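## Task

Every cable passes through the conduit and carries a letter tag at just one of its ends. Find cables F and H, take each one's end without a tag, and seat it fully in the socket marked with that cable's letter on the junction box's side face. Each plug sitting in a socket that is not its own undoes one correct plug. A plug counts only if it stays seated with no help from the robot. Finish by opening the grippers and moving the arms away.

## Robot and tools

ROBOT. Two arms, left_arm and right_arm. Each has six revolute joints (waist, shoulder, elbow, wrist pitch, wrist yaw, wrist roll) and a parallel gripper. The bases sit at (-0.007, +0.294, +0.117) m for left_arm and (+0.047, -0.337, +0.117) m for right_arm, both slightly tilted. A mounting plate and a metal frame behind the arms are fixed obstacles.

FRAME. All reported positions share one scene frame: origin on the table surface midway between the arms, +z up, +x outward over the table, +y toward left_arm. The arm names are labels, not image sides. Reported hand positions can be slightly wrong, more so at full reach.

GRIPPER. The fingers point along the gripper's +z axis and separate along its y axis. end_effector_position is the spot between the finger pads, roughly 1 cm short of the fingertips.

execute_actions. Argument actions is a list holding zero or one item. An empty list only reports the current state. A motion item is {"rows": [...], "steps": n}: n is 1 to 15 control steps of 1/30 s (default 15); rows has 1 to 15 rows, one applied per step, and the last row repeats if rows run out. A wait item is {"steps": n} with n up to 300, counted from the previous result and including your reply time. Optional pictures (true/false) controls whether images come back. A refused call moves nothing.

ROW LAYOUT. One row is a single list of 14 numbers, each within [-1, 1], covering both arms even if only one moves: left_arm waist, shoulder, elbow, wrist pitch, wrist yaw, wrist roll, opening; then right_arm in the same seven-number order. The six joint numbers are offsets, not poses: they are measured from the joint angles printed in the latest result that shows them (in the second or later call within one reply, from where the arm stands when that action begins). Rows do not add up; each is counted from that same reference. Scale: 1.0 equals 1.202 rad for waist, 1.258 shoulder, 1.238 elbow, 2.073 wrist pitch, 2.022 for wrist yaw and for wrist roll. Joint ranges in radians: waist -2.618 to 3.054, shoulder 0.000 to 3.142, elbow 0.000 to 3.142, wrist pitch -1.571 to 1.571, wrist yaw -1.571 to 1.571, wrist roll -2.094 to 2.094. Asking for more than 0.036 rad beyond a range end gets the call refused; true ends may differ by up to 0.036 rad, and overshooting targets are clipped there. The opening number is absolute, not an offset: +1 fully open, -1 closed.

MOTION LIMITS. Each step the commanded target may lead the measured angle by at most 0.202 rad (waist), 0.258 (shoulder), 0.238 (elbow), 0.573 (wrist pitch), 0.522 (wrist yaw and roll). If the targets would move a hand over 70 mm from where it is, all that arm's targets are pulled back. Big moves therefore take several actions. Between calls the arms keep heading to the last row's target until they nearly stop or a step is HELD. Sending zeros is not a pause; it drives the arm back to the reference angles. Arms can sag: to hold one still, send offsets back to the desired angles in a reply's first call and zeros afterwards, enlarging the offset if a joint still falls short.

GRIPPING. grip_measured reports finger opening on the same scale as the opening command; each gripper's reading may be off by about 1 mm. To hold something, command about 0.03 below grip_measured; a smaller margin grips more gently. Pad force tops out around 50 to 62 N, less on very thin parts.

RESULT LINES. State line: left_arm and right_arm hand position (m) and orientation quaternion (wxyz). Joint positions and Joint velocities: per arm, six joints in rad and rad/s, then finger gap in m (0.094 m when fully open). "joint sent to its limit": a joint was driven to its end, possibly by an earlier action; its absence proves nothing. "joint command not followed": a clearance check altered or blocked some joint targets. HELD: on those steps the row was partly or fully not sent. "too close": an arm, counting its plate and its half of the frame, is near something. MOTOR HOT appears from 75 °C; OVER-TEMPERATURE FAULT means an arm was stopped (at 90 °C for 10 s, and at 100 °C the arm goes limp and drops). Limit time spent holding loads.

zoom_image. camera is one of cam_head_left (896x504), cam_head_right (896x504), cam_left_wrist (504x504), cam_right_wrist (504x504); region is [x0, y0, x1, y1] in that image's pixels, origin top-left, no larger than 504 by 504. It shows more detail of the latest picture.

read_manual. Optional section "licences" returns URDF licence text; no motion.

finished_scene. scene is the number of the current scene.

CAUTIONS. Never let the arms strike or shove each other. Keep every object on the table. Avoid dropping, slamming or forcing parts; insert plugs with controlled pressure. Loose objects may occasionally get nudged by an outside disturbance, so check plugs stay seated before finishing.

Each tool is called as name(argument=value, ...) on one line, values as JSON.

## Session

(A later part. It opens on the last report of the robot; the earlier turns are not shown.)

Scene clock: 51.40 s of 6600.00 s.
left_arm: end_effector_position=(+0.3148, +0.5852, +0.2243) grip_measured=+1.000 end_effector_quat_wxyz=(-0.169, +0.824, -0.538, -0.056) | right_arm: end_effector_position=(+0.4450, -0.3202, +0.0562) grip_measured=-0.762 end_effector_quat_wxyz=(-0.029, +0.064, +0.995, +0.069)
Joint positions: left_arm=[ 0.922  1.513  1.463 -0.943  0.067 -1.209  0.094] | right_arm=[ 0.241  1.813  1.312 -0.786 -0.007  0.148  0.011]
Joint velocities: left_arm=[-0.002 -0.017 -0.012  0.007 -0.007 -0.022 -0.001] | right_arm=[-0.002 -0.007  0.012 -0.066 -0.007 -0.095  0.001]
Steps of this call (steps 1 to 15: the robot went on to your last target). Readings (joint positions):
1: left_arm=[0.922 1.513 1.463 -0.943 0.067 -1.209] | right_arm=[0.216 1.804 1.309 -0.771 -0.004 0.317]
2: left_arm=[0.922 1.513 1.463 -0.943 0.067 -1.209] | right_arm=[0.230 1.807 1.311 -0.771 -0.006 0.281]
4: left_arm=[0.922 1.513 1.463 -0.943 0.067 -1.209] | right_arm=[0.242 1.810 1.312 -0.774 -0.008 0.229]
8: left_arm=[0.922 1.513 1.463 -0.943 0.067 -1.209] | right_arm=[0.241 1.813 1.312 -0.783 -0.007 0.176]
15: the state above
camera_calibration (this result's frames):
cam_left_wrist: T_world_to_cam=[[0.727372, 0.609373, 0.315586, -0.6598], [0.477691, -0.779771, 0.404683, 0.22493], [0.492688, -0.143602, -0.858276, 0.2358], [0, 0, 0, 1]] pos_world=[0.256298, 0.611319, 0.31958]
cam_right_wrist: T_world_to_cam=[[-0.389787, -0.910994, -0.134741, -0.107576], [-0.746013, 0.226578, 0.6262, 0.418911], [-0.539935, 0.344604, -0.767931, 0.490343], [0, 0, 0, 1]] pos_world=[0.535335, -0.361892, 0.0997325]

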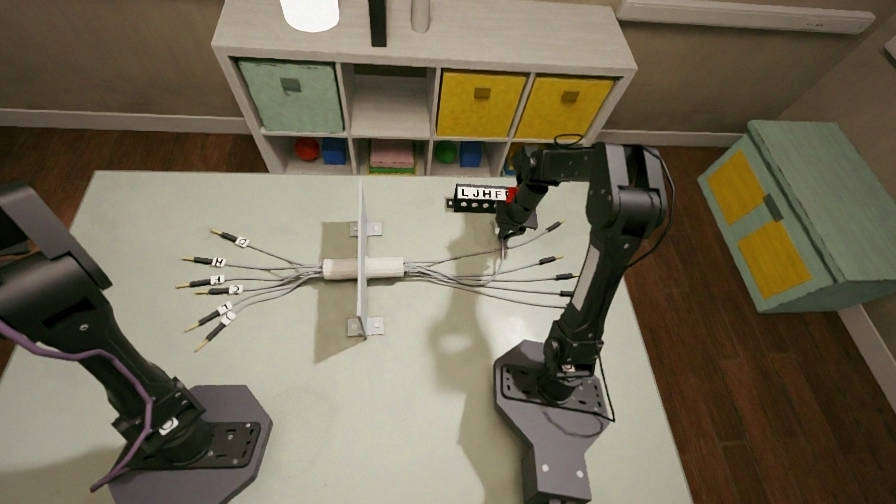

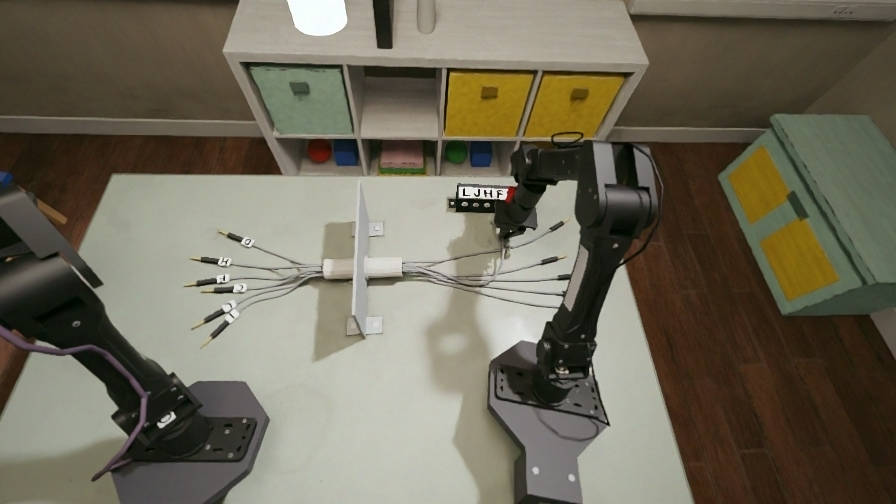

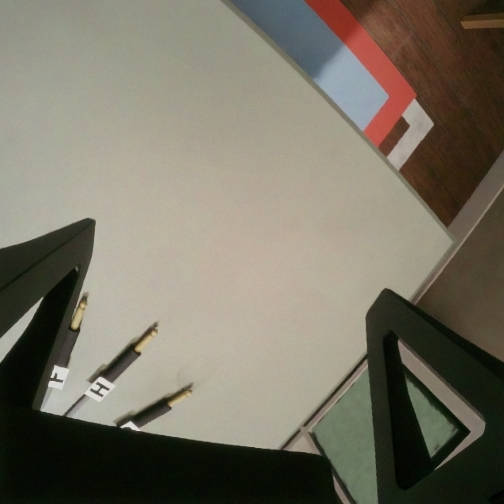

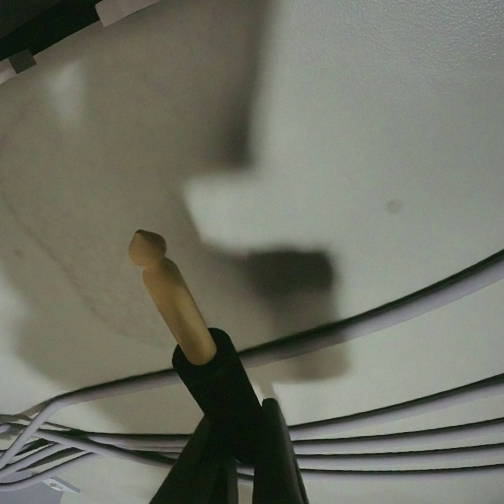

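execute_actions(actions=[{"rows":[[0,0,0,0,0,0,1,-0.02,0,0,0,-0.02,-0.015,-0.8],[0,0,0,0,0,0,1,-0.04,0,0,0,-0.04,-0.03,-0.8],[0,0,0,0,0,0,1,-0.06,0.01,0,0.006,-0.06,-0.04,-0.8],[0,0,0,0,0,0,1,-0.08,0.01,0.007,0.01,-0.08,-0.05,-0.8],[0,0,0,0,0,0,1,-0.1,0.015,0.007,0.012,-0.1,-0.06,-0.8],[0,0,0,0,0,0,1,-0.116,0.021,0.007,0.017,-0.12,-0.073,-0.8]],"steps":15}], pictures=false)

execute_actions(actions=[{"steps":8}])

zoom_image(camera="cam_head_left", region=[430, 170, 550, 250])

Scene clock: 57.27 s of 6600.00 s.
left_arm: end_effector_position=(+0.3154, +0.5847, +0.2242) grip_measured=+1.000 end_effector_quat_wxyz=(-0.168, +0.824, -0.539, -0.054) | right_arm: end_effector_position=(+0.4494, -0.3433, +0.0486) grip_measured=-0.762 end_effector_quat_wxyz=(-0.022, +0.076, +0.986, +0.149)
Joint positions: left_arm=[ 0.922  1.513  1.463 -0.943  0.072 -1.209  0.094] | right_arm=[ 0.092  1.835  1.312 -0.76  -0.211  0.023  0.011]
Joint velocities: left_arm=[-0.007 -0.002  0.007  0.007  0.037  0.022  0.   ] | right_arm=[ 0.002  0.012 -0.017 -0.007 -0.154 -0.037 -0.001]
Steps of this call (steps 1 to 15: the robot went on to your last target; steps 16 to 90: nothing new was sent; then 2.37 s passed at rest; steps 91 to 105: all 15 steps of this action). Readings (joint positions):
91: left_arm=[0.922 1.513 1.463 -0.943 0.068 -1.209] | right_arm=[0.240 1.813 1.312 -0.787 -0.011 0.138]
92: left_arm=[0.922 1.513 1.463 -0.943 0.069 -1.209] | right_arm=[0.235 1.813 1.312 -0.787 -0.023 0.132]
94: left_arm=[0.922 1.513 1.463 -0.943 0.070 -1.209] | right_arm=[0.209 1.813 1.312 -0.786 -0.066 0.109]
98: left_arm=[0.922 1.513 1.463 -0.943 0.071 -1.209] | right_arm=[0.118 1.825 1.312 -0.771 -0.160 0.055]
105: the state above

Scene clock: 57.53 s of 6600.00 s.
left_arm: end_effector_position=(+0.3154, +0.5847, +0.2242) grip_measured=+1.000 end_effector_quat_wxyz=(-0.168, +0.824, -0.539, -0.054) | right_arm: end_effector_position=(+0.4506, -0.3416, +0.0492) grip_measured=-0.762 end_effector_quat_wxyz=(-0.019, +0.073, +0.985, +0.155)
Joint positions: left_arm=[ 0.922  1.513  1.463 -0.943  0.072 -1.209  0.094] | right_arm=[ 0.092  1.835  1.312 -0.756 -0.222  0.017  0.011]
Joint velocities: left_arm=[ 0.007 -0.007 -0.017 -0.037 -0.037  0.022 -0.   ] | right_arm=[-0.002 -0.012 -0.002  0.037  0.022 -0.022 -0.001]
Steps of this call (steps 1 to 8: the robot went on to your last target). Readings (joint positions):
1: left_arm=[0.922 1.513 1.463 -0.943 0.072 -1.209] | right_arm=[0.092 1.835 1.312 -0.759 -0.214 0.021]
2: left_arm=[0.922 1.513 1.463 -0.943 0.072 -1.209] | right_arm=[0.092 1.835 1.312 -0.758 -0.216 0.020]
4: left_arm=[0.922 1.513 1.463 -0.943 0.072 -1.209] | right_arm=[0.092 1.835 1.312 -0.757 -0.219 0.019]
8: the state above
camera_calibration (this result's frames):
cam_left_wrist: T_world_to_cam=[[0.727276, 0.609383, 0.315788, -0.659856], [0.475412, -0.779124, 0.408594, 0.22374], [0.495028, -0.147031, -0.856346, 0.236146], [0, 0, 0, 1]] pos_world=[0.25663, 0.611147, 0.319178]
cam_right_wrist: T_world_to_cam=[[-0.404816, -0.86466, -0.297468, -0.0951498], [-0.760455, 0.1377, 0.634624, 0.408067], [-0.507772, 0.483117, -0.713278, 0.525489], [0, 0, 0, 1]] pos_world=[0.538627, -0.392336, 0.0875472]

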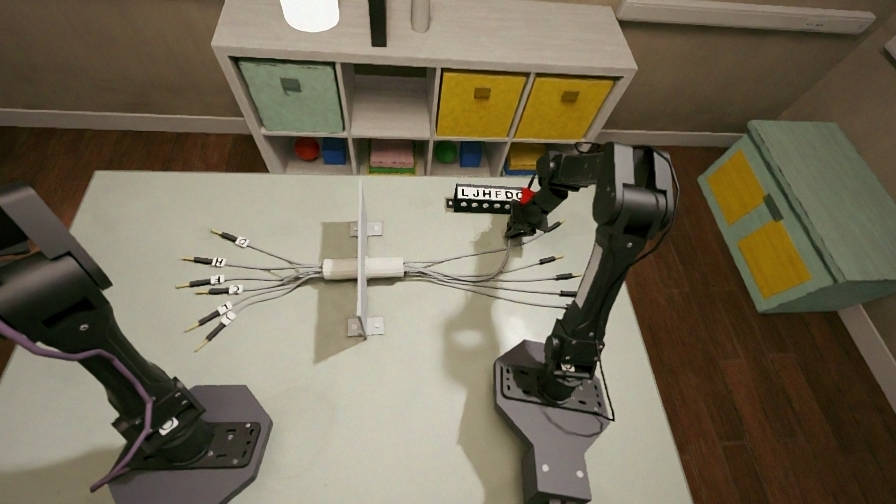

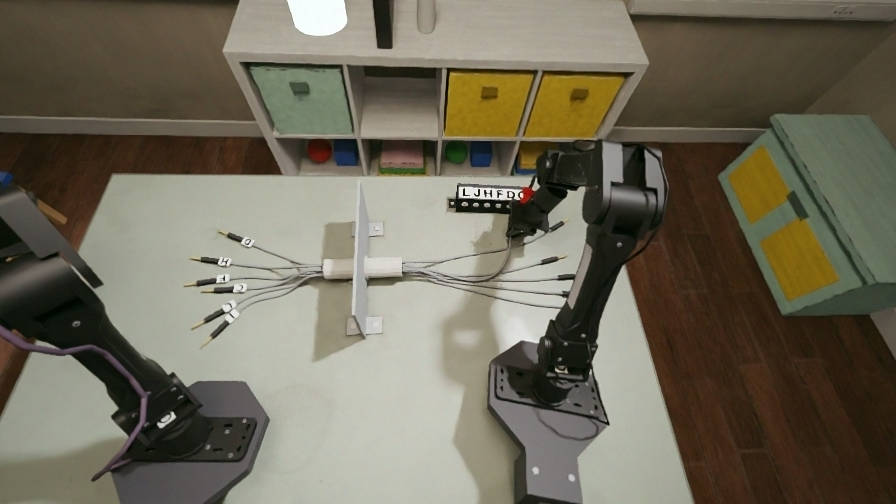

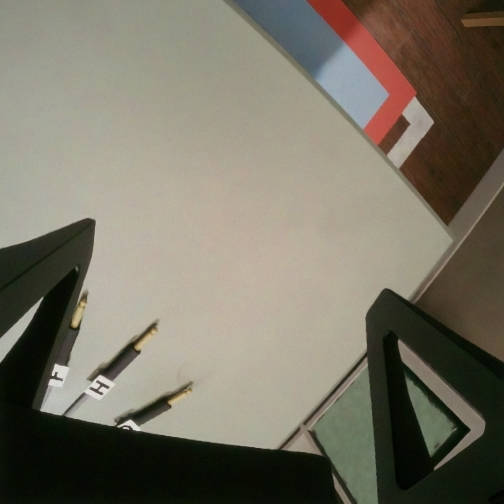

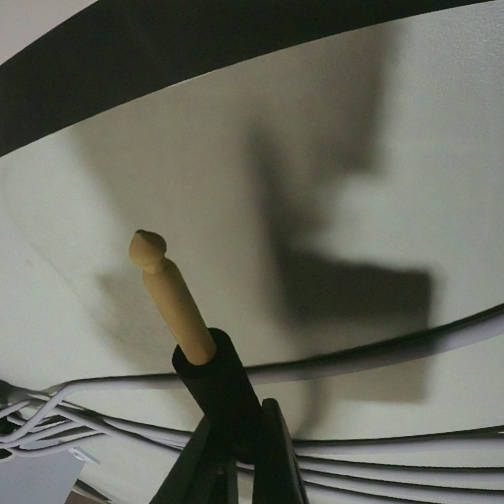

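Region (430, 170, 550, 250) of cam_head_left's 896x504 image, scaled by 4.200, with more detail than that image has.

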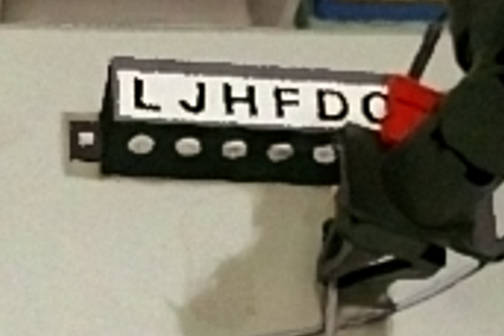

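execute_actions(actions=[{"rows":[[0,0,0,0,0,0,1,0.02,0,0,0,0,0.01,-0.8],[0,0,0,0,0,0,1,0.04,0,0,0,0,0.02,-0.8],[0,0,0,0,0,0,1,0.062,0,0,0,0,0.035,-0.8]],"steps":15}])

zoom_image(camera="cam_head_left", region=[430, 170, 550, 250])

zoom_image(camera="cam_head_right", region=[430, 170, 550, 250])

Scene clock: 60.03 s of 6600.00 s.
left_arm: end_effector_position=(+0.3159, +0.5841, +0.2241) grip_measured=+1.000 end_effector_quat_wxyz=(-0.168, +0.824, -0.539, -0.052) | right_arm: end_effector_position=(+0.4538, -0.3185, +0.0515) grip_measured=-0.762 end_effector_quat_wxyz=(-0.019, +0.071, +0.985, +0.157)
Joint positions: left_arm=[ 0.922  1.513  1.463 -0.943  0.076 -1.209  0.094] | right_arm=[ 0.156  1.835  1.312 -0.742 -0.207  0.077  0.011]
Joint velocities: left_arm=[-0.002 -0.002  0.002 -0.007  0.095 -0.007 -0.   ] | right_arm=[-0.007  0.017 -0.002  0.051 -0.022 -0.007  0.   ]
Steps of this call (steps 1 to 30: the robot went on to your last target; steps 31 to 60: nothing new was sent; steps 61 to 75: all 15 steps of this action). Readings (joint positions):
61: left_arm=[0.922 1.513 1.463 -0.943 0.073 -1.209] | right_arm=[0.092 1.835 1.312 -0.755 -0.223 0.017]
62: left_arm=[0.922 1.513 1.463 -0.943 0.073 -1.209] | right_arm=[0.095 1.835 1.312 -0.755 -0.220 0.022]
64: left_arm=[0.922 1.513 1.463 -0.943 0.075 -1.209] | right_arm=[0.111 1.835 1.312 -0.750 -0.205 0.047]
68: left_arm=[0.922 1.513 1.463 -0.943 0.076 -1.209] | right_arm=[0.147 1.835 1.312 -0.742 -0.201 0.068]
75: the state above
camera_calibration (this result's frames):
cam_left_wrist: T_world_to_cam=[[0.727188, 0.609393, 0.315972, -0.659907], [0.473314, -0.778517, 0.412171, 0.222648], [0.497164, -0.150172, -0.854562, 0.236458], [0, 0, 0, 1]] pos_world=[0.256935, 0.610988, 0.318811]
cam_right_wrist: T_world_to_cam=[[-0.401882, -0.864589, -0.301622, -0.0743154], [-0.761889, 0.133, 0.633905, 0.404992], [-0.507952, 0.484558, -0.712172, 0.518157], [0, 0, 0, 1]] pos_world=[0.541892, -0.369193, 0.089875]

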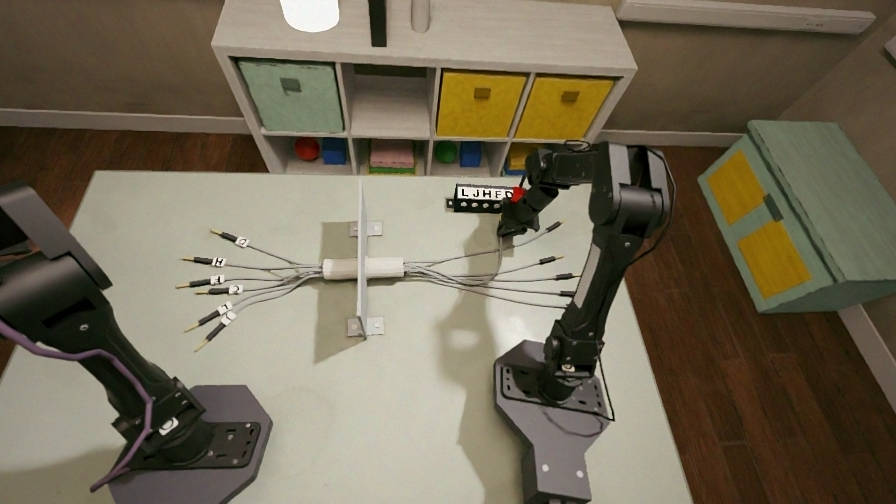

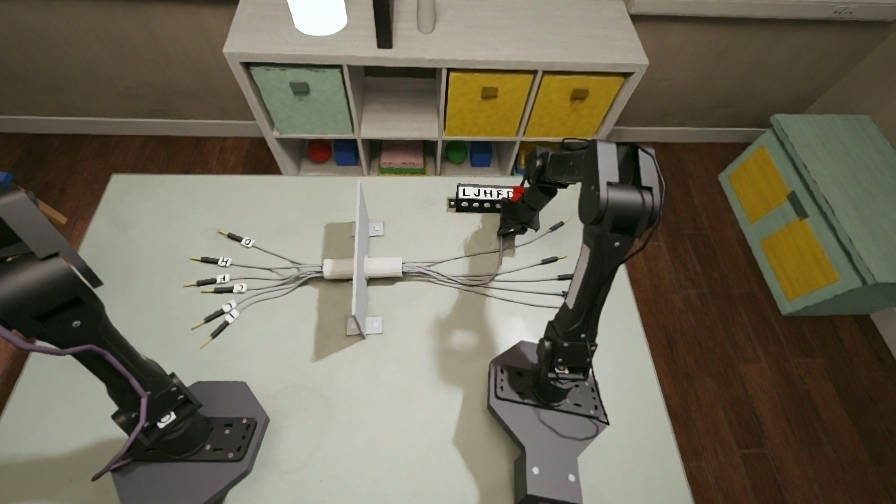

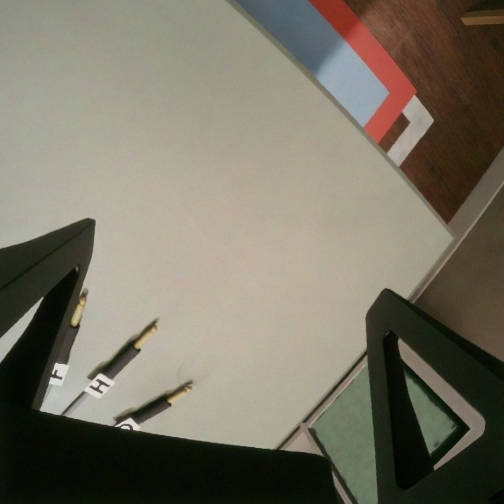

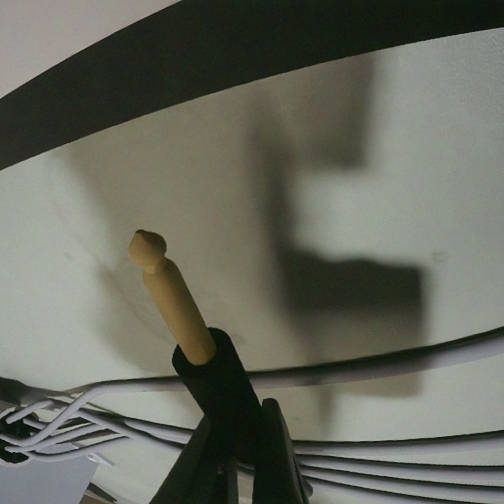

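Region (430, 170, 550, 250) of cam_head_left's 896x504 image, scaled by 4.200, with more detail than that image has.

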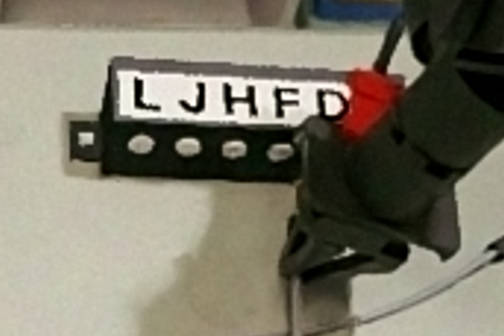

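Region (430, 170, 550, 250) of cam_head_right's 896x504 image, scaled by 4.200, with more detail than that image has.

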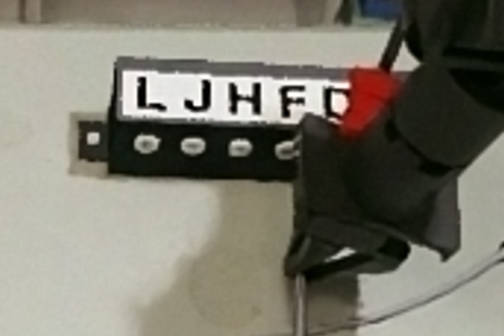

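execute_actions(actions=[{"rows":[[0,0,0,0,0,0,1,0.02,-0.01,0,-0.01,0.03,0.01,-0.8],[0,0,0,0,0,0,1,0.04,-0.017,0,-0.015,0.06,0.02,-0.8],[0,0,0,0,0,0,1,0.06,-0.017,0,-0.02,0.09,0.03,-0.8],[0,0,0,0,0,0,1,0.071,-0.017,0,-0.02,0.102,0.035,-0.8],[0,0,0,0,0,0,1,0.071,-0.017,0,-0.02,0.102,0.035,-0.8],[0,0,0,0,0,0,1,0.071,-0.005,-0.007,-0.005,0.102,0.035,-0.8],[0,0,0,0,0,0,1,0.071,0.008,-0.014,0.01,0.102,0.035,-0.8],[0,0,0,0,0,0,1,0.071,0.02,-0.02,0.025,0.102,0.035,-0.8],[0,0,0,0,0,0,1,0.071,0.032,-0.027,0.038,0.102,0.035,-0.8],[0,0,0,0,0,0,1,0.071,0.042,-0.033,0.049,0.102,0.035,-0.8]],"steps":15}], pictures=false)

execute_actions(actions=[{"steps":10}], pictures=false)

Scene clock: 64.37 s of 6600.00 s.
left_arm: end_effector_position=(+0.3165, +0.5836, +0.2239) grip_measured=+1.000 end_effector_quat_wxyz=(-0.167, +0.824, -0.539, -0.049) | right_arm: end_effector_position=(+0.4623, -0.3190, +0.0371) grip_measured=-0.762 end_effector_quat_wxyz=(+0.003, +0.061, +0.996, +0.072)
Joint positions: left_arm=[ 0.922  1.513  1.463 -0.943  0.081 -1.209  0.094] | right_arm=[ 0.237  1.858  1.297 -0.662 -0.009  0.132  0.011]
Joint velocities: left_arm=[-0.002  0.007  0.022 -0.022 -0.022  0.037 -0.001] | right_arm=[-0.022  0.032 -0.012  0.168  0.051 -0.037  0.   ]
Steps of this call (steps 1 to 15: the robot went on to your last target; steps 16 to 90: nothing new was sent; then 0.83 s passed at rest; steps 91 to 105: all 15 steps of this action). Readings (joint positions):
91: left_arm=[0.922 1.513 1.463 -0.943 0.077 -1.209] | right_arm=[0.157 1.835 1.312 -0.743 -0.200 0.081]
92: left_arm=[0.922 1.513 1.463 -0.943 0.078 -1.209] | right_arm=[0.161 1.835 1.312 -0.744 -0.179 0.085]
94: left_arm=[0.922 1.513 1.463 -0.943 0.079 -1.209] | right_arm=[0.182 1.835 1.312 -0.751 -0.118 0.102]
98: left_arm=[0.922 1.513 1.463 -0.943 0.080 -1.209] | right_arm=[0.231 1.837 1.312 -0.748 -0.052 0.124]
105: the state above

Scene clock: 64.70 s of 6600.00 s.
left_arm: end_effector_position=(+0.3165, +0.5836, +0.2239) grip_measured=+1.000 end_effector_quat_wxyz=(-0.167, +0.824, -0.539, -0.049) | right_arm: end_effector_position=(+0.4661, -0.3205, +0.0354) grip_measured=-0.762 end_effector_quat_wxyz=(+0.012, +0.062, +0.996, +0.068)
Joint positions: left_arm=[ 0.922  1.513  1.463 -0.943  0.081 -1.209  0.094] | right_arm=[ 0.237  1.861  1.295 -0.641  0.001  0.133  0.011]
Joint velocities: left_arm=[-0.007 -0.007 -0.017 -0.051 -0.081 -0.066 -0.   ] | right_arm=[ 0.002 -0.012 -0.002 -0.037 -0.037  0.007 -0.   ]
Steps of this call (steps 1 to 10: the robot went on to your last target). Readings (joint positions):
1: left_arm=[0.922 1.513 1.463 -0.943 0.081 -1.209] | right_arm=[0.237 1.859 1.297 -0.657 -0.007 0.132]
2: left_arm=[0.922 1.513 1.463 -0.943 0.081 -1.209] | right_arm=[0.237 1.860 1.297 -0.652 -0.005 0.132]
4: left_arm=[0.922 1.513 1.463 -0.943 0.081 -1.209] | right_arm=[0.237 1.860 1.296 -0.647 -0.002 0.133]
8: left_arm=[0.922 1.513 1.463 -0.943 0.081 -1.209] | right_arm=[0.237 1.861 1.296 -0.642 0.000 0.133]
10: the state above

execute_actions(actions=[{"rows":[[0,0,0,0,0,0,1,0,-0.01,-0.03,0.01,0,0,-0.8],[0,0,0,0,0,0,1,0,-0.02,-0.06,0.02,0,0,-0.8],[0,0,0,0,0,0,1,0,-0.03,-0.09,0.03,0,0,-0.8],[0,0,0,0,0,0,1,0,-0.035,-0.115,0.042,0,0,-0.8],[0,0,0,0,0,0,1,0,-0.035,-0.13,0.051,0,0,-0.8]],"steps":15}])

Scene clock: 66.47 s of 6600.00 s.
left_arm: end_effector_position=(+0.3170, +0.5831, +0.2238) grip_measured=+1.000 end_effector_quat_wxyz=(-0.167, +0.824, -0.540, -0.047) | right_arm: end_effector_position=(+0.4584, -0.3217, +0.0279) grip_measured=-0.762 end_effector_quat_wxyz=(+0.043, +0.061, +0.995, +0.064)
Joint positions: left_arm=[ 0.922  1.513  1.463 -0.943  0.085 -1.209  0.094] | right_arm=[ 0.237  1.815  1.17  -0.501  0.012  0.126  0.011]
Joint velocities: left_arm=[-0.022  0.012 -0.027 -0.022 -0.066 -0.007 -0.001] | right_arm=[ 0.017 -0.002 -0.022  0.051 -0.051  0.051  0.   ]
Steps of this call (steps 1 to 30: the robot went on to your last target; steps 31 to 38: nothing new was sent; steps 39 to 53: all 15 steps of this action). Readings (joint positions):
39: left_arm=[0.922 1.513 1.463 -0.943 0.081 -1.209] | right_arm=[0.237 1.861 1.294 -0.636 0.001 0.133]
40: left_arm=[0.922 1.513 1.463 -0.943 0.082 -1.209] | right_arm=[0.237 1.859 1.285 -0.625 0.002 0.133]
42: left_arm=[0.922 1.513 1.463 -0.943 0.083 -1.209] | right_arm=[0.237 1.843 1.242 -0.578 0.005 0.131]
46: left_arm=[0.922 1.513 1.463 -0.943 0.084 -1.209] | right_arm=[0.237 1.817 1.178 -0.515 0.012 0.126]
53: the state above
camera_calibration (this result's frames):
cam_left_wrist: T_world_to_cam=[[0.727001, 0.609417, 0.316356, -0.660014], [0.468899, -0.777205, 0.419627, 0.220362], [0.501601, -0.15673, -0.850783, 0.237096], [0, 0, 0, 1]] pos_world=[0.257576, 0.61065, 0.318047]
cam_right_wrist: T_world_to_cam=[[-0.369928, -0.913197, -0.170951, -0.11628], [-0.826845, 0.239701, 0.508793, 0.491493], [-0.423652, 0.329566, -0.843745, 0.420311], [0, 0, 0, 1]] pos_world=[0.541439, -0.362518, 0.084689]

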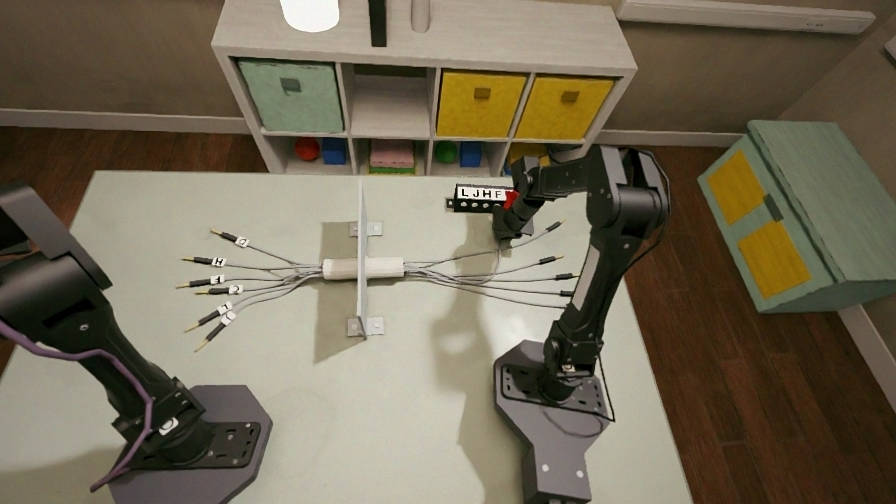

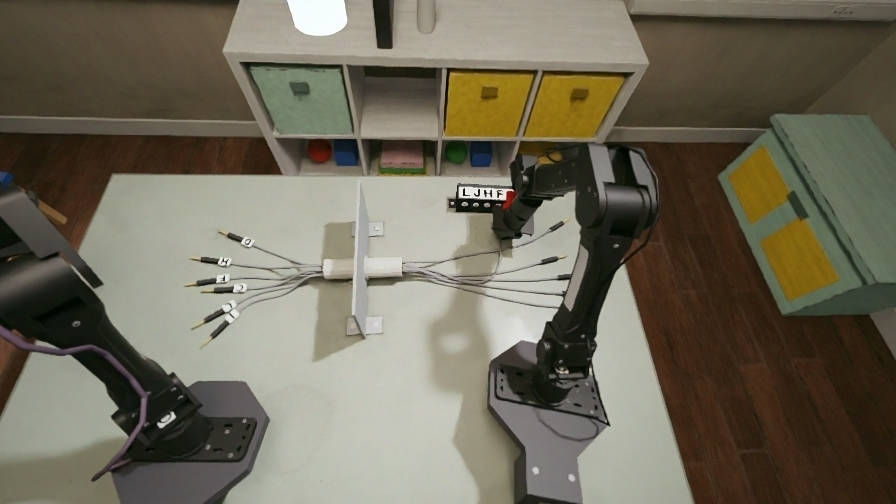

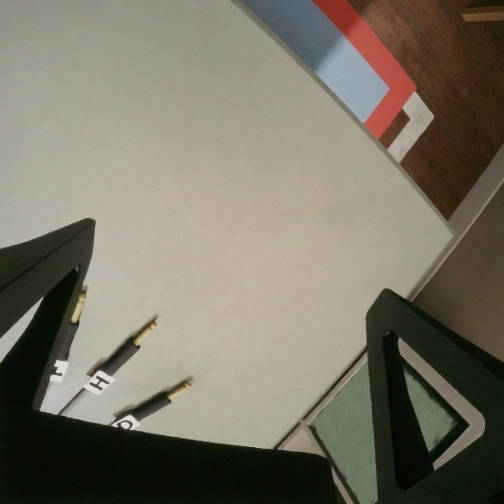

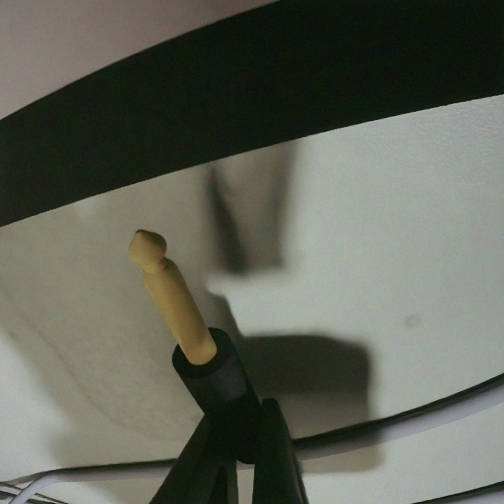

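execute_actions(actions=[{"rows":[[0,0,0,0,0,0,1,0,0,0,-0.02,0,0,-0.8],[0,0,0,0,0,0,1,0,0,0,-0.04,0,0,-0.8],[0,0,0,0,0,0,1,0,0.01,0,-0.04,0,0,-0.8],[0,0,0,0,0,0,1,0,0.02,0,-0.04,0,0,-0.8]],"steps":15}], pictures=false)

Scene clock: 68.13 s of 6600.00 s.
left_arm: end_effector_position=(+0.3175, +0.5826, +0.2237) grip_measured=+1.000 end_effector_quat_wxyz=(-0.167, +0.824, -0.540, -0.045) | right_arm: end_effector_position=(+0.4577, -0.3228, +0.0276) grip_measured=-0.762 end_effector_quat_wxyz=(+0.042, +0.056, +0.996, +0.060)
Joint positions: left_arm=[ 0.922  1.513  1.463 -0.943  0.089 -1.209  0.094] | right_arm=[ 0.237  1.815  1.17  -0.504  0.019  0.117  0.011]
Joint velocities: left_arm=[-0.017  0.022 -0.002 -0.037 -0.007 -0.022  0.   ] | right_arm=[-0.012 -0.002  0.012 -0.007 -0.022  0.007  0.001]
Steps of this call (steps 1 to 15: the robot went on to your last target; steps 16 to 35: nothing new was sent; steps 36 to 50: all 15 steps of this action). Readings (joint positions):
36: left_arm=[0.922 1.513 1.463 -0.943 0.086 -1.209] | right_arm=[0.237 1.815 1.170 -0.501 0.014 0.125]
37: left_arm=[0.922 1.513 1.463 -0.943 0.086 -1.209] | right_arm=[0.237 1.815 1.170 -0.502 0.015 0.124]
39: left_arm=[0.922 1.513 1.463 -0.943 0.087 -1.209] | right_arm=[0.237 1.815 1.170 -0.503 0.016 0.121]
43: left_arm=[0.922 1.513 1.463 -0.943 0.088 -1.209] | right_arm=[0.237 1.815 1.170 -0.503 0.018 0.118]
50: the state above

execute_actions(actions=[{"rows":[[0,0,0,0,0,0,1,0,-0.02,-0.01,0,0,0.015,-0.8],[0,0,0,0,0,0,1,0,-0.04,-0.025,0,0,0.015,-0.8],[0,0,0,0,0,0,1,0,-0.05,-0.04,-0.01,0,0.015,-0.8],[0,0,0,0,0,0,1,0,-0.05,-0.055,-0.02,0,0.015,-0.8],[0,0,0,0,0,0,1,0,-0.05,-0.065,-0.025,0,0.015,-0.8],[0,0,0,0,0,0,1,0,-0.05,-0.065,-0.025,0,0.015,-0.8],[0,0,0,0,0,0,1,0,-0.04,-0.065,-0.025,0,0.015,-0.8],[0,0,0,0,0,0,1,0,-0.03,-0.065,-0.025,0,0.015,-0.8],[0,0,0,0,0,0,1,0,-0.02,-0.065,-0.025,0,0.015,-0.8],[0,0,0,0,0,0,1,0,-0.012,-0.065,-0.025,0,0.015,-0.8]],"steps":15}])

Scene clock: 70.47 s of 6600.00 s.
left_arm: end_effector_position=(+0.3181, +0.5820, +0.2236) grip_measured=+1.000 end_effector_quat_wxyz=(-0.166, +0.824, -0.540, -0.043) | right_arm: end_effector_position=(+0.4276, -0.3232, +0.0248) grip_measured=-0.762 end_effector_quat_wxyz=(+0.007, +0.064, +0.996, +0.057)
Joint positions: left_arm=[ 0.922  1.513  1.463 -0.943  0.093 -1.209  0.094] | right_arm=[ 0.237  1.783  1.104 -0.539  0.022  0.137  0.011]
Joint velocities: left_arm=[ 0.002 -0.002 -0.002 -0.022  0.022 -0.007  0.001] | right_arm=[-0.002 -0.002 -0.002  0.007 -0.066  0.022 -0.001]
Steps of this call (steps 1 to 15: the robot went on to your last target; steps 16 to 55: nothing new was sent; steps 56 to 70: all 15 steps of this action). Readings (joint positions):
56: left_arm=[0.922 1.513 1.463 -0.943 0.090 -1.209] | right_arm=[0.237 1.813 1.170 -0.501 0.019 0.118]
57: left_arm=[0.922 1.513 1.463 -0.943 0.090 -1.209] | right_arm=[0.237 1.811 1.169 -0.500 0.019 0.121]
59: left_arm=[0.922 1.513 1.463 -0.943 0.091 -1.209] | right_arm=[0.237 1.798 1.151 -0.500 0.019 0.127]
63: left_arm=[0.922 1.513 1.463 -0.943 0.092 -1.209] | right_arm=[0.237 1.781 1.112 -0.523 0.020 0.134]
70: the state above
camera_calibration (this result's frames):
cam_left_wrist: T_world_to_cam=[[0.72682, 0.609442, 0.316722, -0.660116], [0.46464, -0.775896, 0.426727, 0.218169], [0.505809, -0.162992, -0.847108, 0.237688], [0, 0, 0, 1]] pos_world=[0.258191, 0.61032, 0.317322]
cam_right_wrist: T_world_to_cam=[[-0.383104, -0.913754, -0.135219, -0.125055], [-0.78741, 0.246525, 0.564987, 0.451925], [-0.482925, 0.322922, -0.813944, 0.427653], [0, 0, 0, 1]] pos_world=[0.514465, -0.363779, 0.0758442]

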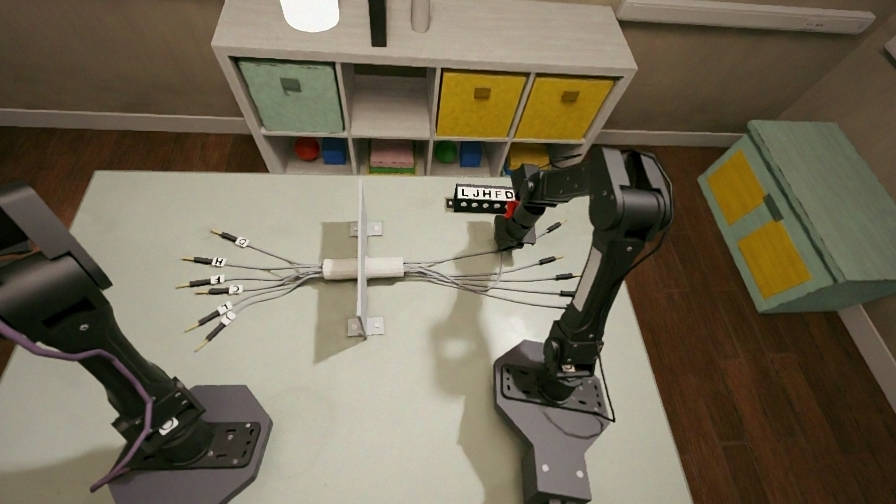

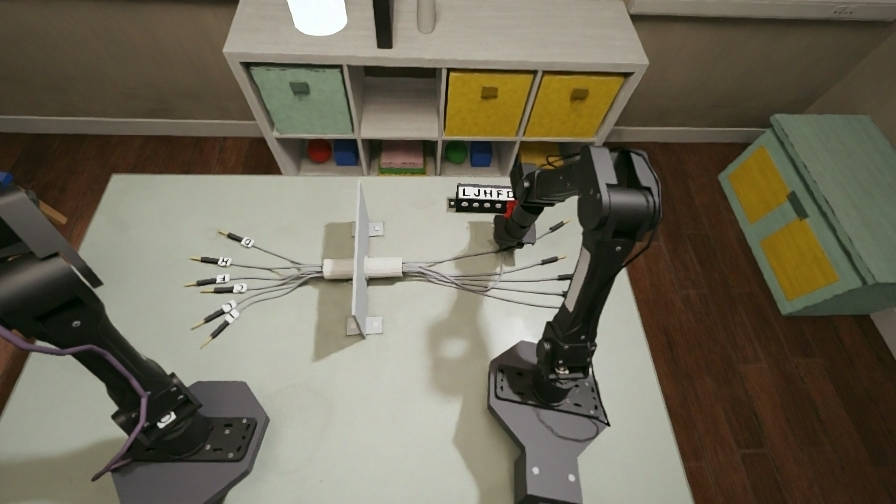

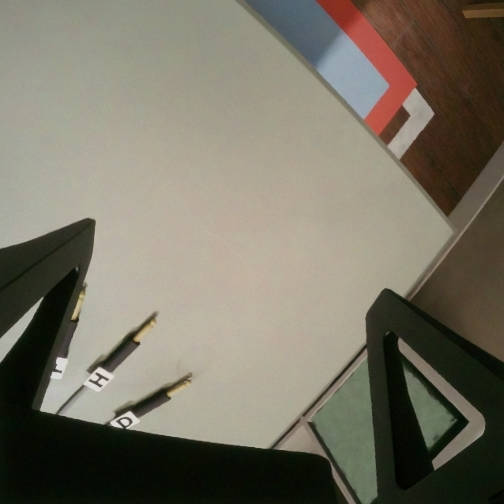

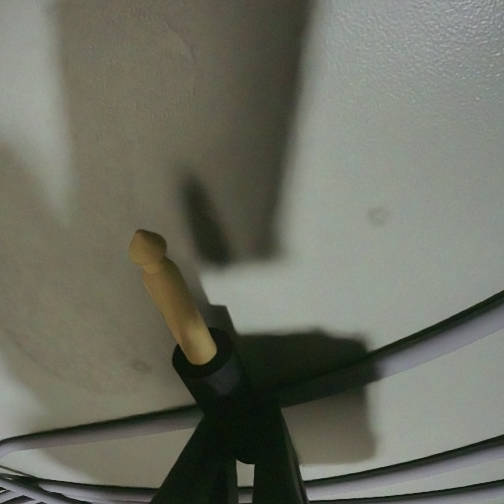

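execute_actions(actions=[{"rows":[[0,0,0,0,0,0,1,0,-0.03,0.01,-0.01,0,0,-0.8],[0,0,0,0,0,0,1,0,-0.05,0.02,-0.03,0,0,-0.8],[0,0,0,0,0,0,1,0.03,-0.06,0.03,-0.04,0,-0.01,-0.8],[0,0,0,0,0,0,1,0.07,-0.06,0.03,-0.04,0,-0.02,-0.8],[0,0,0,0,0,0,1,0.11,-0.06,0.03,-0.04,0,-0.03,-0.8],[0,0,0,0,0,0,1,0.15,-0.06,0.03,-0.04,-0.01,-0.04,-0.8],[0,0,0,0,0,0,1,0.19,-0.06,0.03,-0.04,-0.01,-0.05,-0.8],[0,0,0,0,0,0,1,0.23,-0.06,0.04,-0.04,-0.01,-0.06,-0.8],[0,0,0,0,0,0,1,0.27,-0.04,0.07,-0.04,-0.01,-0.068,-0.8],[0,0,0,0,0,0,1,0.27,-0.01,0.11,-0.05,-0.01,-0.068,-0.8],[0,0,0,0,0,0,1,0.27,0.02,0.15,-0.06,-0.01,-0.068,-0.8],[0,0,0,0,0,0,1,0.27,0.05,0.19,-0.07,-0.01,-0.068,-0.8],[0,0,0,0,0,0,1,0.27,0.09,0.23,-0.08,-0.01,-0.068,-0.8],[0,0,0,0,0,0,1,0.27,0.13,0.28,-0.09,-0.01,-0.068,-0.8],[0,0,0,0,0,0,1,0.27,0.17,0.32,-0.09,-0.01,-0.068,-0.8]],"steps":15}], pictures=false)

execute_actions(actions=[{"steps":12}])

Scene clock: 76.37 s of 6600.00 s.
left_arm: end_effector_position=(+0.3185, +0.5816, +0.2235) grip_measured=+1.000 end_effector_quat_wxyz=(-0.166, +0.824, -0.541, -0.042) | right_arm: end_effector_position=(+0.4644, -0.1761, +0.0740) grip_measured=-0.762 end_effector_quat_wxyz=(+0.043, -0.150, +0.980, +0.127)
Joint positions: left_arm=[ 0.922  1.513  1.463 -0.943  0.097 -1.209  0.094] | right_arm=[ 0.578  1.886  1.388 -0.672  0.001  0.024  0.011]
Joint velocities: left_arm=[ 0.007 -0.002  0.007  0.037  0.007 -0.037  0.   ] | right_arm=[-0.12   1.228  1.712 -0.256  0.007 -0.095  0.001]
Steps of this call (steps 1 to 15: the robot went on to your last target; steps 16 to 90: nothing new was sent; then 2.40 s passed at rest; steps 91 to 105: all 15 steps of this action). Readings (joint positions):
91: left_arm=[0.922 1.513 1.463 -0.943 0.094 -1.209] | right_arm=[0.237 1.782 1.104 -0.539 0.022 0.138]
92: left_arm=[0.922 1.513 1.463 -0.943 0.094 -1.209] | right_arm=[0.237 1.779 1.104 -0.543 0.022 0.138]
94: left_arm=[0.922 1.513 1.463 -0.943 0.095 -1.209] | right_arm=[0.245 1.765 1.104 -0.567 0.026 0.132]
98: left_arm=[0.922 1.513 1.463 -0.943 0.097 -1.209] | right_arm=[0.383 1.740 1.111 -0.591 0.033 0.089]
105: the state above

Scene clock: 76.77 s of 6600.00 s.
left_arm: end_effector_position=(+0.3186, +0.5815, +0.2235) grip_measured=+1.000 end_effector_quat_wxyz=(-0.166, +0.824, -0.541, -0.041) | right_arm: end_effector_position=(+0.4701, -0.1751, +0.0457) grip_measured=-0.762 end_effector_quat_wxyz=(+0.012, -0.154, +0.981, +0.117)
Joint positions: left_arm=[ 0.922  1.513  1.463 -0.943  0.097 -1.209  0.094] | right_arm=[ 0.563  2.007  1.479 -0.706  0.004  0.009  0.011]
Joint velocities: left_arm=[-0.012  0.002  0.007 -0.095 -0.037 -0.081 -0.   ] | right_arm=[-0.002 -0.002  0.002 -0.051 -0.051 -0.007 -0.   ]
Steps of this call (steps 1 to 12: the robot went on to your last target). Readings (joint positions):
1: left_arm=[0.922 1.513 1.463 -0.943 0.097 -1.209] | right_arm=[0.575 1.926 1.437 -0.670 0.001 0.021]
2: left_arm=[0.922 1.513 1.463 -0.943 0.097 -1.209] | right_arm=[0.572 1.956 1.466 -0.664 0.001 0.018]
4: left_arm=[0.922 1.513 1.463 -0.943 0.097 -1.209] | right_arm=[0.566 1.988 1.479 -0.665 0.003 0.014]
8: left_arm=[0.922 1.513 1.463 -0.943 0.097 -1.209] | right_arm=[0.563 2.007 1.479 -0.699 0.004 0.011]
12: the state above
camera_calibration (this result's frames):
cam_left_wrist: T_world_to_cam=[[0.726729, 0.609455, 0.316905, -0.660168], [0.462497, -0.775222, 0.430265, 0.217071], [0.507899, -0.166119, -0.845247, 0.237976], [0, 0, 0, 1]] pos_world=[0.258501, 0.610153, 0.316961]
cam_right_wrist: T_world_to_cam=[[0.0421191, -0.96547, -0.257086, -0.173975], [-0.826838, -0.178129, 0.533488, 0.382647], [-0.560861, 0.190099, -0.80579, 0.430349], [0, 0, 0, 1]] pos_world=[0.56508, -0.181616, 0.0979075]

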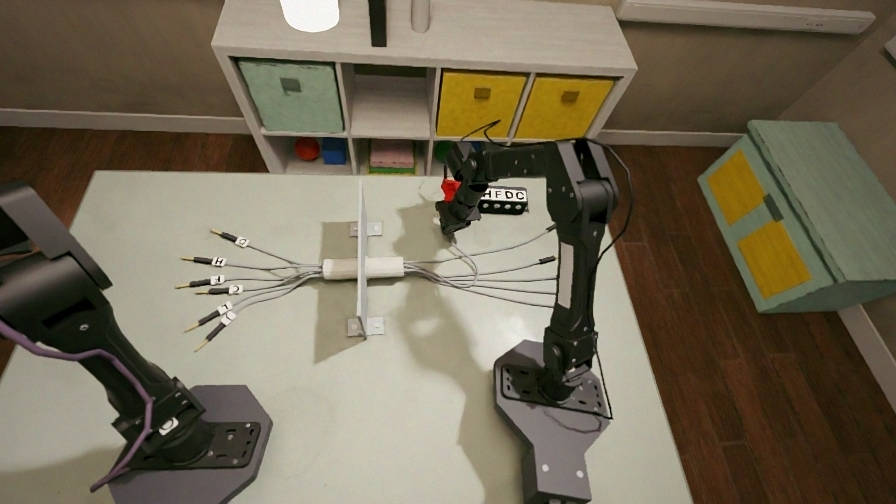

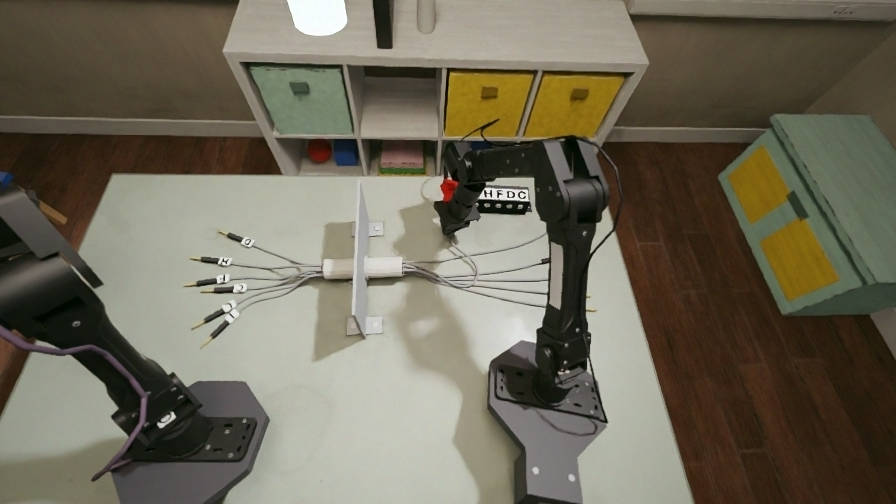

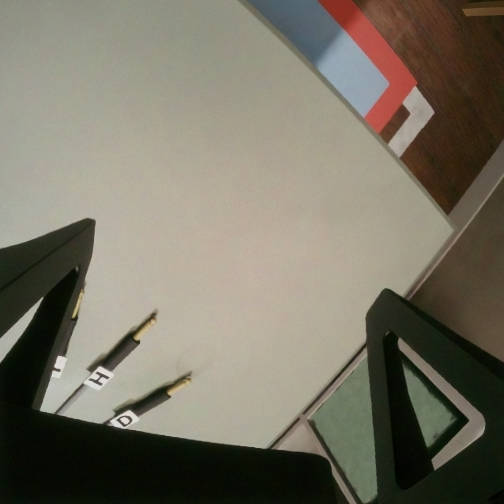

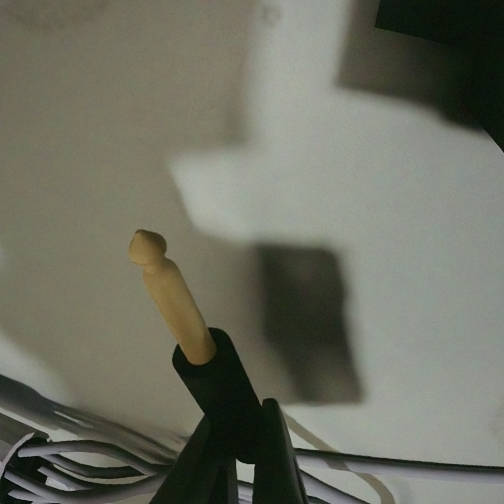

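execute_actions(actions=[{"rows":[[0,0,0,0,0,0,1,0,0.02,0.01,0,0,0,-0.8],[0,0,0,0,0,0,1,0,0.04,0.02,0,0,0,-0.8],[0,0,0,0,0,0,1,0,0.06,0.03,0,0,0,-0.8],[0,0,0,0,0,0,1,0,0.075,0.034,0.005,0,0,-0.8]],"steps":15}])

Scene clock: 77.97 s of 6600.00 s.
left_arm: end_effector_position=(+0.3191, +0.5811, +0.2233) grip_measured=+1.000 end_effector_quat_wxyz=(-0.165, +0.824, -0.541, -0.040) | right_arm: end_effector_position=(+0.4679, -0.1706, +0.0216) grip_measured=-0.763 end_effector_quat_wxyz=(-0.005, -0.157, +0.981, +0.113)
Joint positions: left_arm=[ 0.922  1.513  1.463 -0.943  0.101 -1.209  0.094] | right_arm=[ 0.563  2.084  1.507 -0.692  0.008  0.008  0.011]
Joint velocities: left_arm=[-0.012 -0.007 -0.027 -0.022 -0.051  0.051 -0.   ] | right_arm=[-0.007  0.002  0.007 -0.022 -0.037  0.007 -0.001]
Steps of this call (steps 1 to 21: the robot went on to your last target; steps 22 to 36: all 15 steps of this action). Readings (joint positions):
22: left_arm=[0.922 1.513 1.463 -0.943 0.098 -1.209] | right_arm=[0.563 2.008 1.479 -0.710 0.004 0.008]
23: left_arm=[0.922 1.513 1.463 -0.943 0.099 -1.209] | right_arm=[0.563 2.012 1.479 -0.709 0.005 0.008]
25: left_arm=[0.922 1.513 1.463 -0.943 0.100 -1.209] | right_arm=[0.563 2.037 1.487 -0.708 0.005 0.008]
29: left_arm=[0.922 1.513 1.463 -0.943 0.100 -1.209] | right_arm=[0.563 2.080 1.505 -0.698 0.007 0.008]
36: the state above
camera_calibration (this result's frames):
cam_left_wrist: T_world_to_cam=[[0.726646, 0.609468, 0.317071, -0.660215], [0.460541, -0.774598, 0.433475, 0.216072], [0.509792, -0.168959, -0.843543, 0.238235], [0, 0, 0, 1]] pos_world=[0.258782, 0.61, 0.316635]
cam_right_wrist: T_world_to_cam=[[0.0434718, -0.968698, -0.244407, -0.177147], [-0.808519, -0.177817, 0.560962, 0.385407], [-0.586862, 0.173222, -0.790941, 0.41787], [0, 0, 0, 1]] pos_world=[0.564542, -0.175454, 0.0710162]

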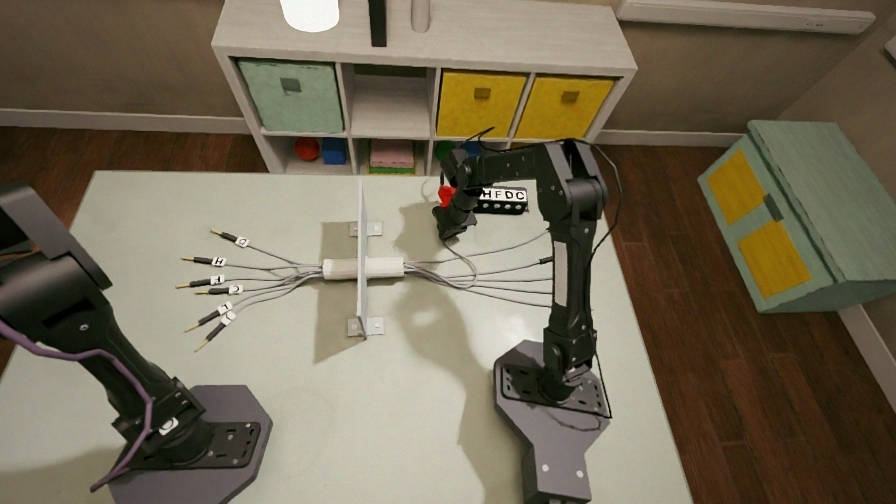

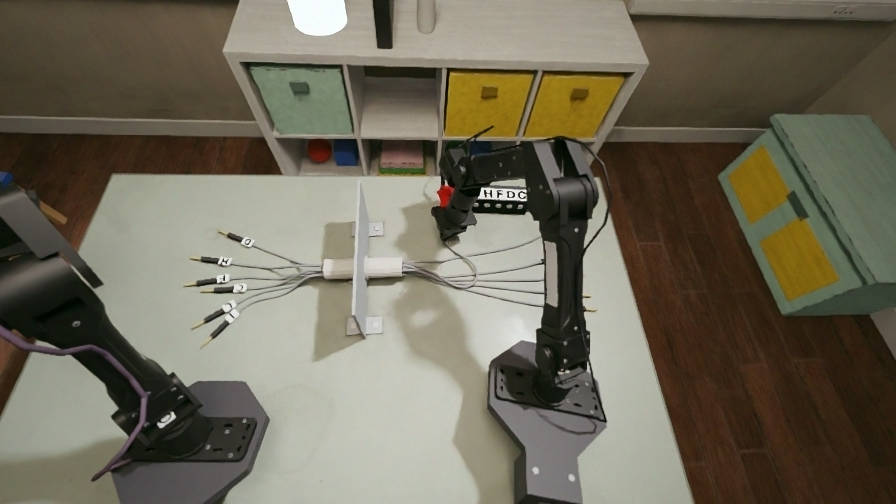

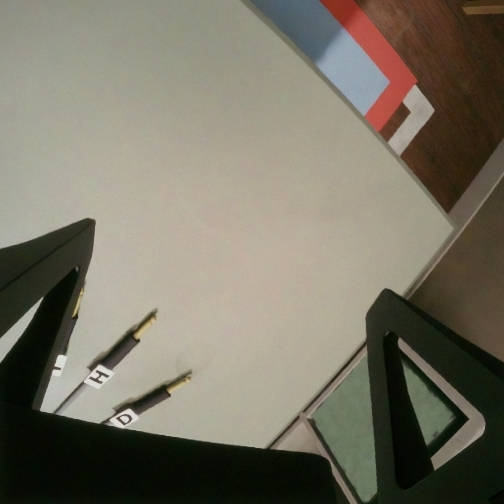

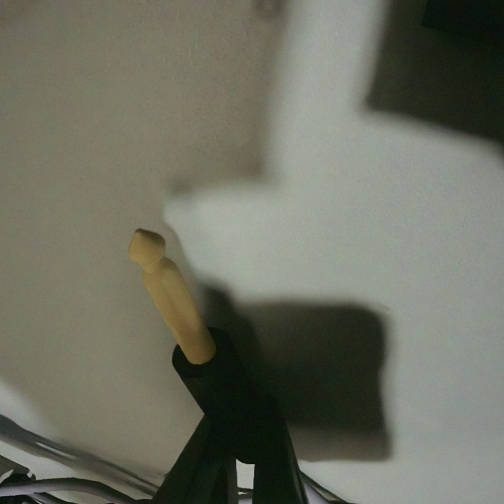

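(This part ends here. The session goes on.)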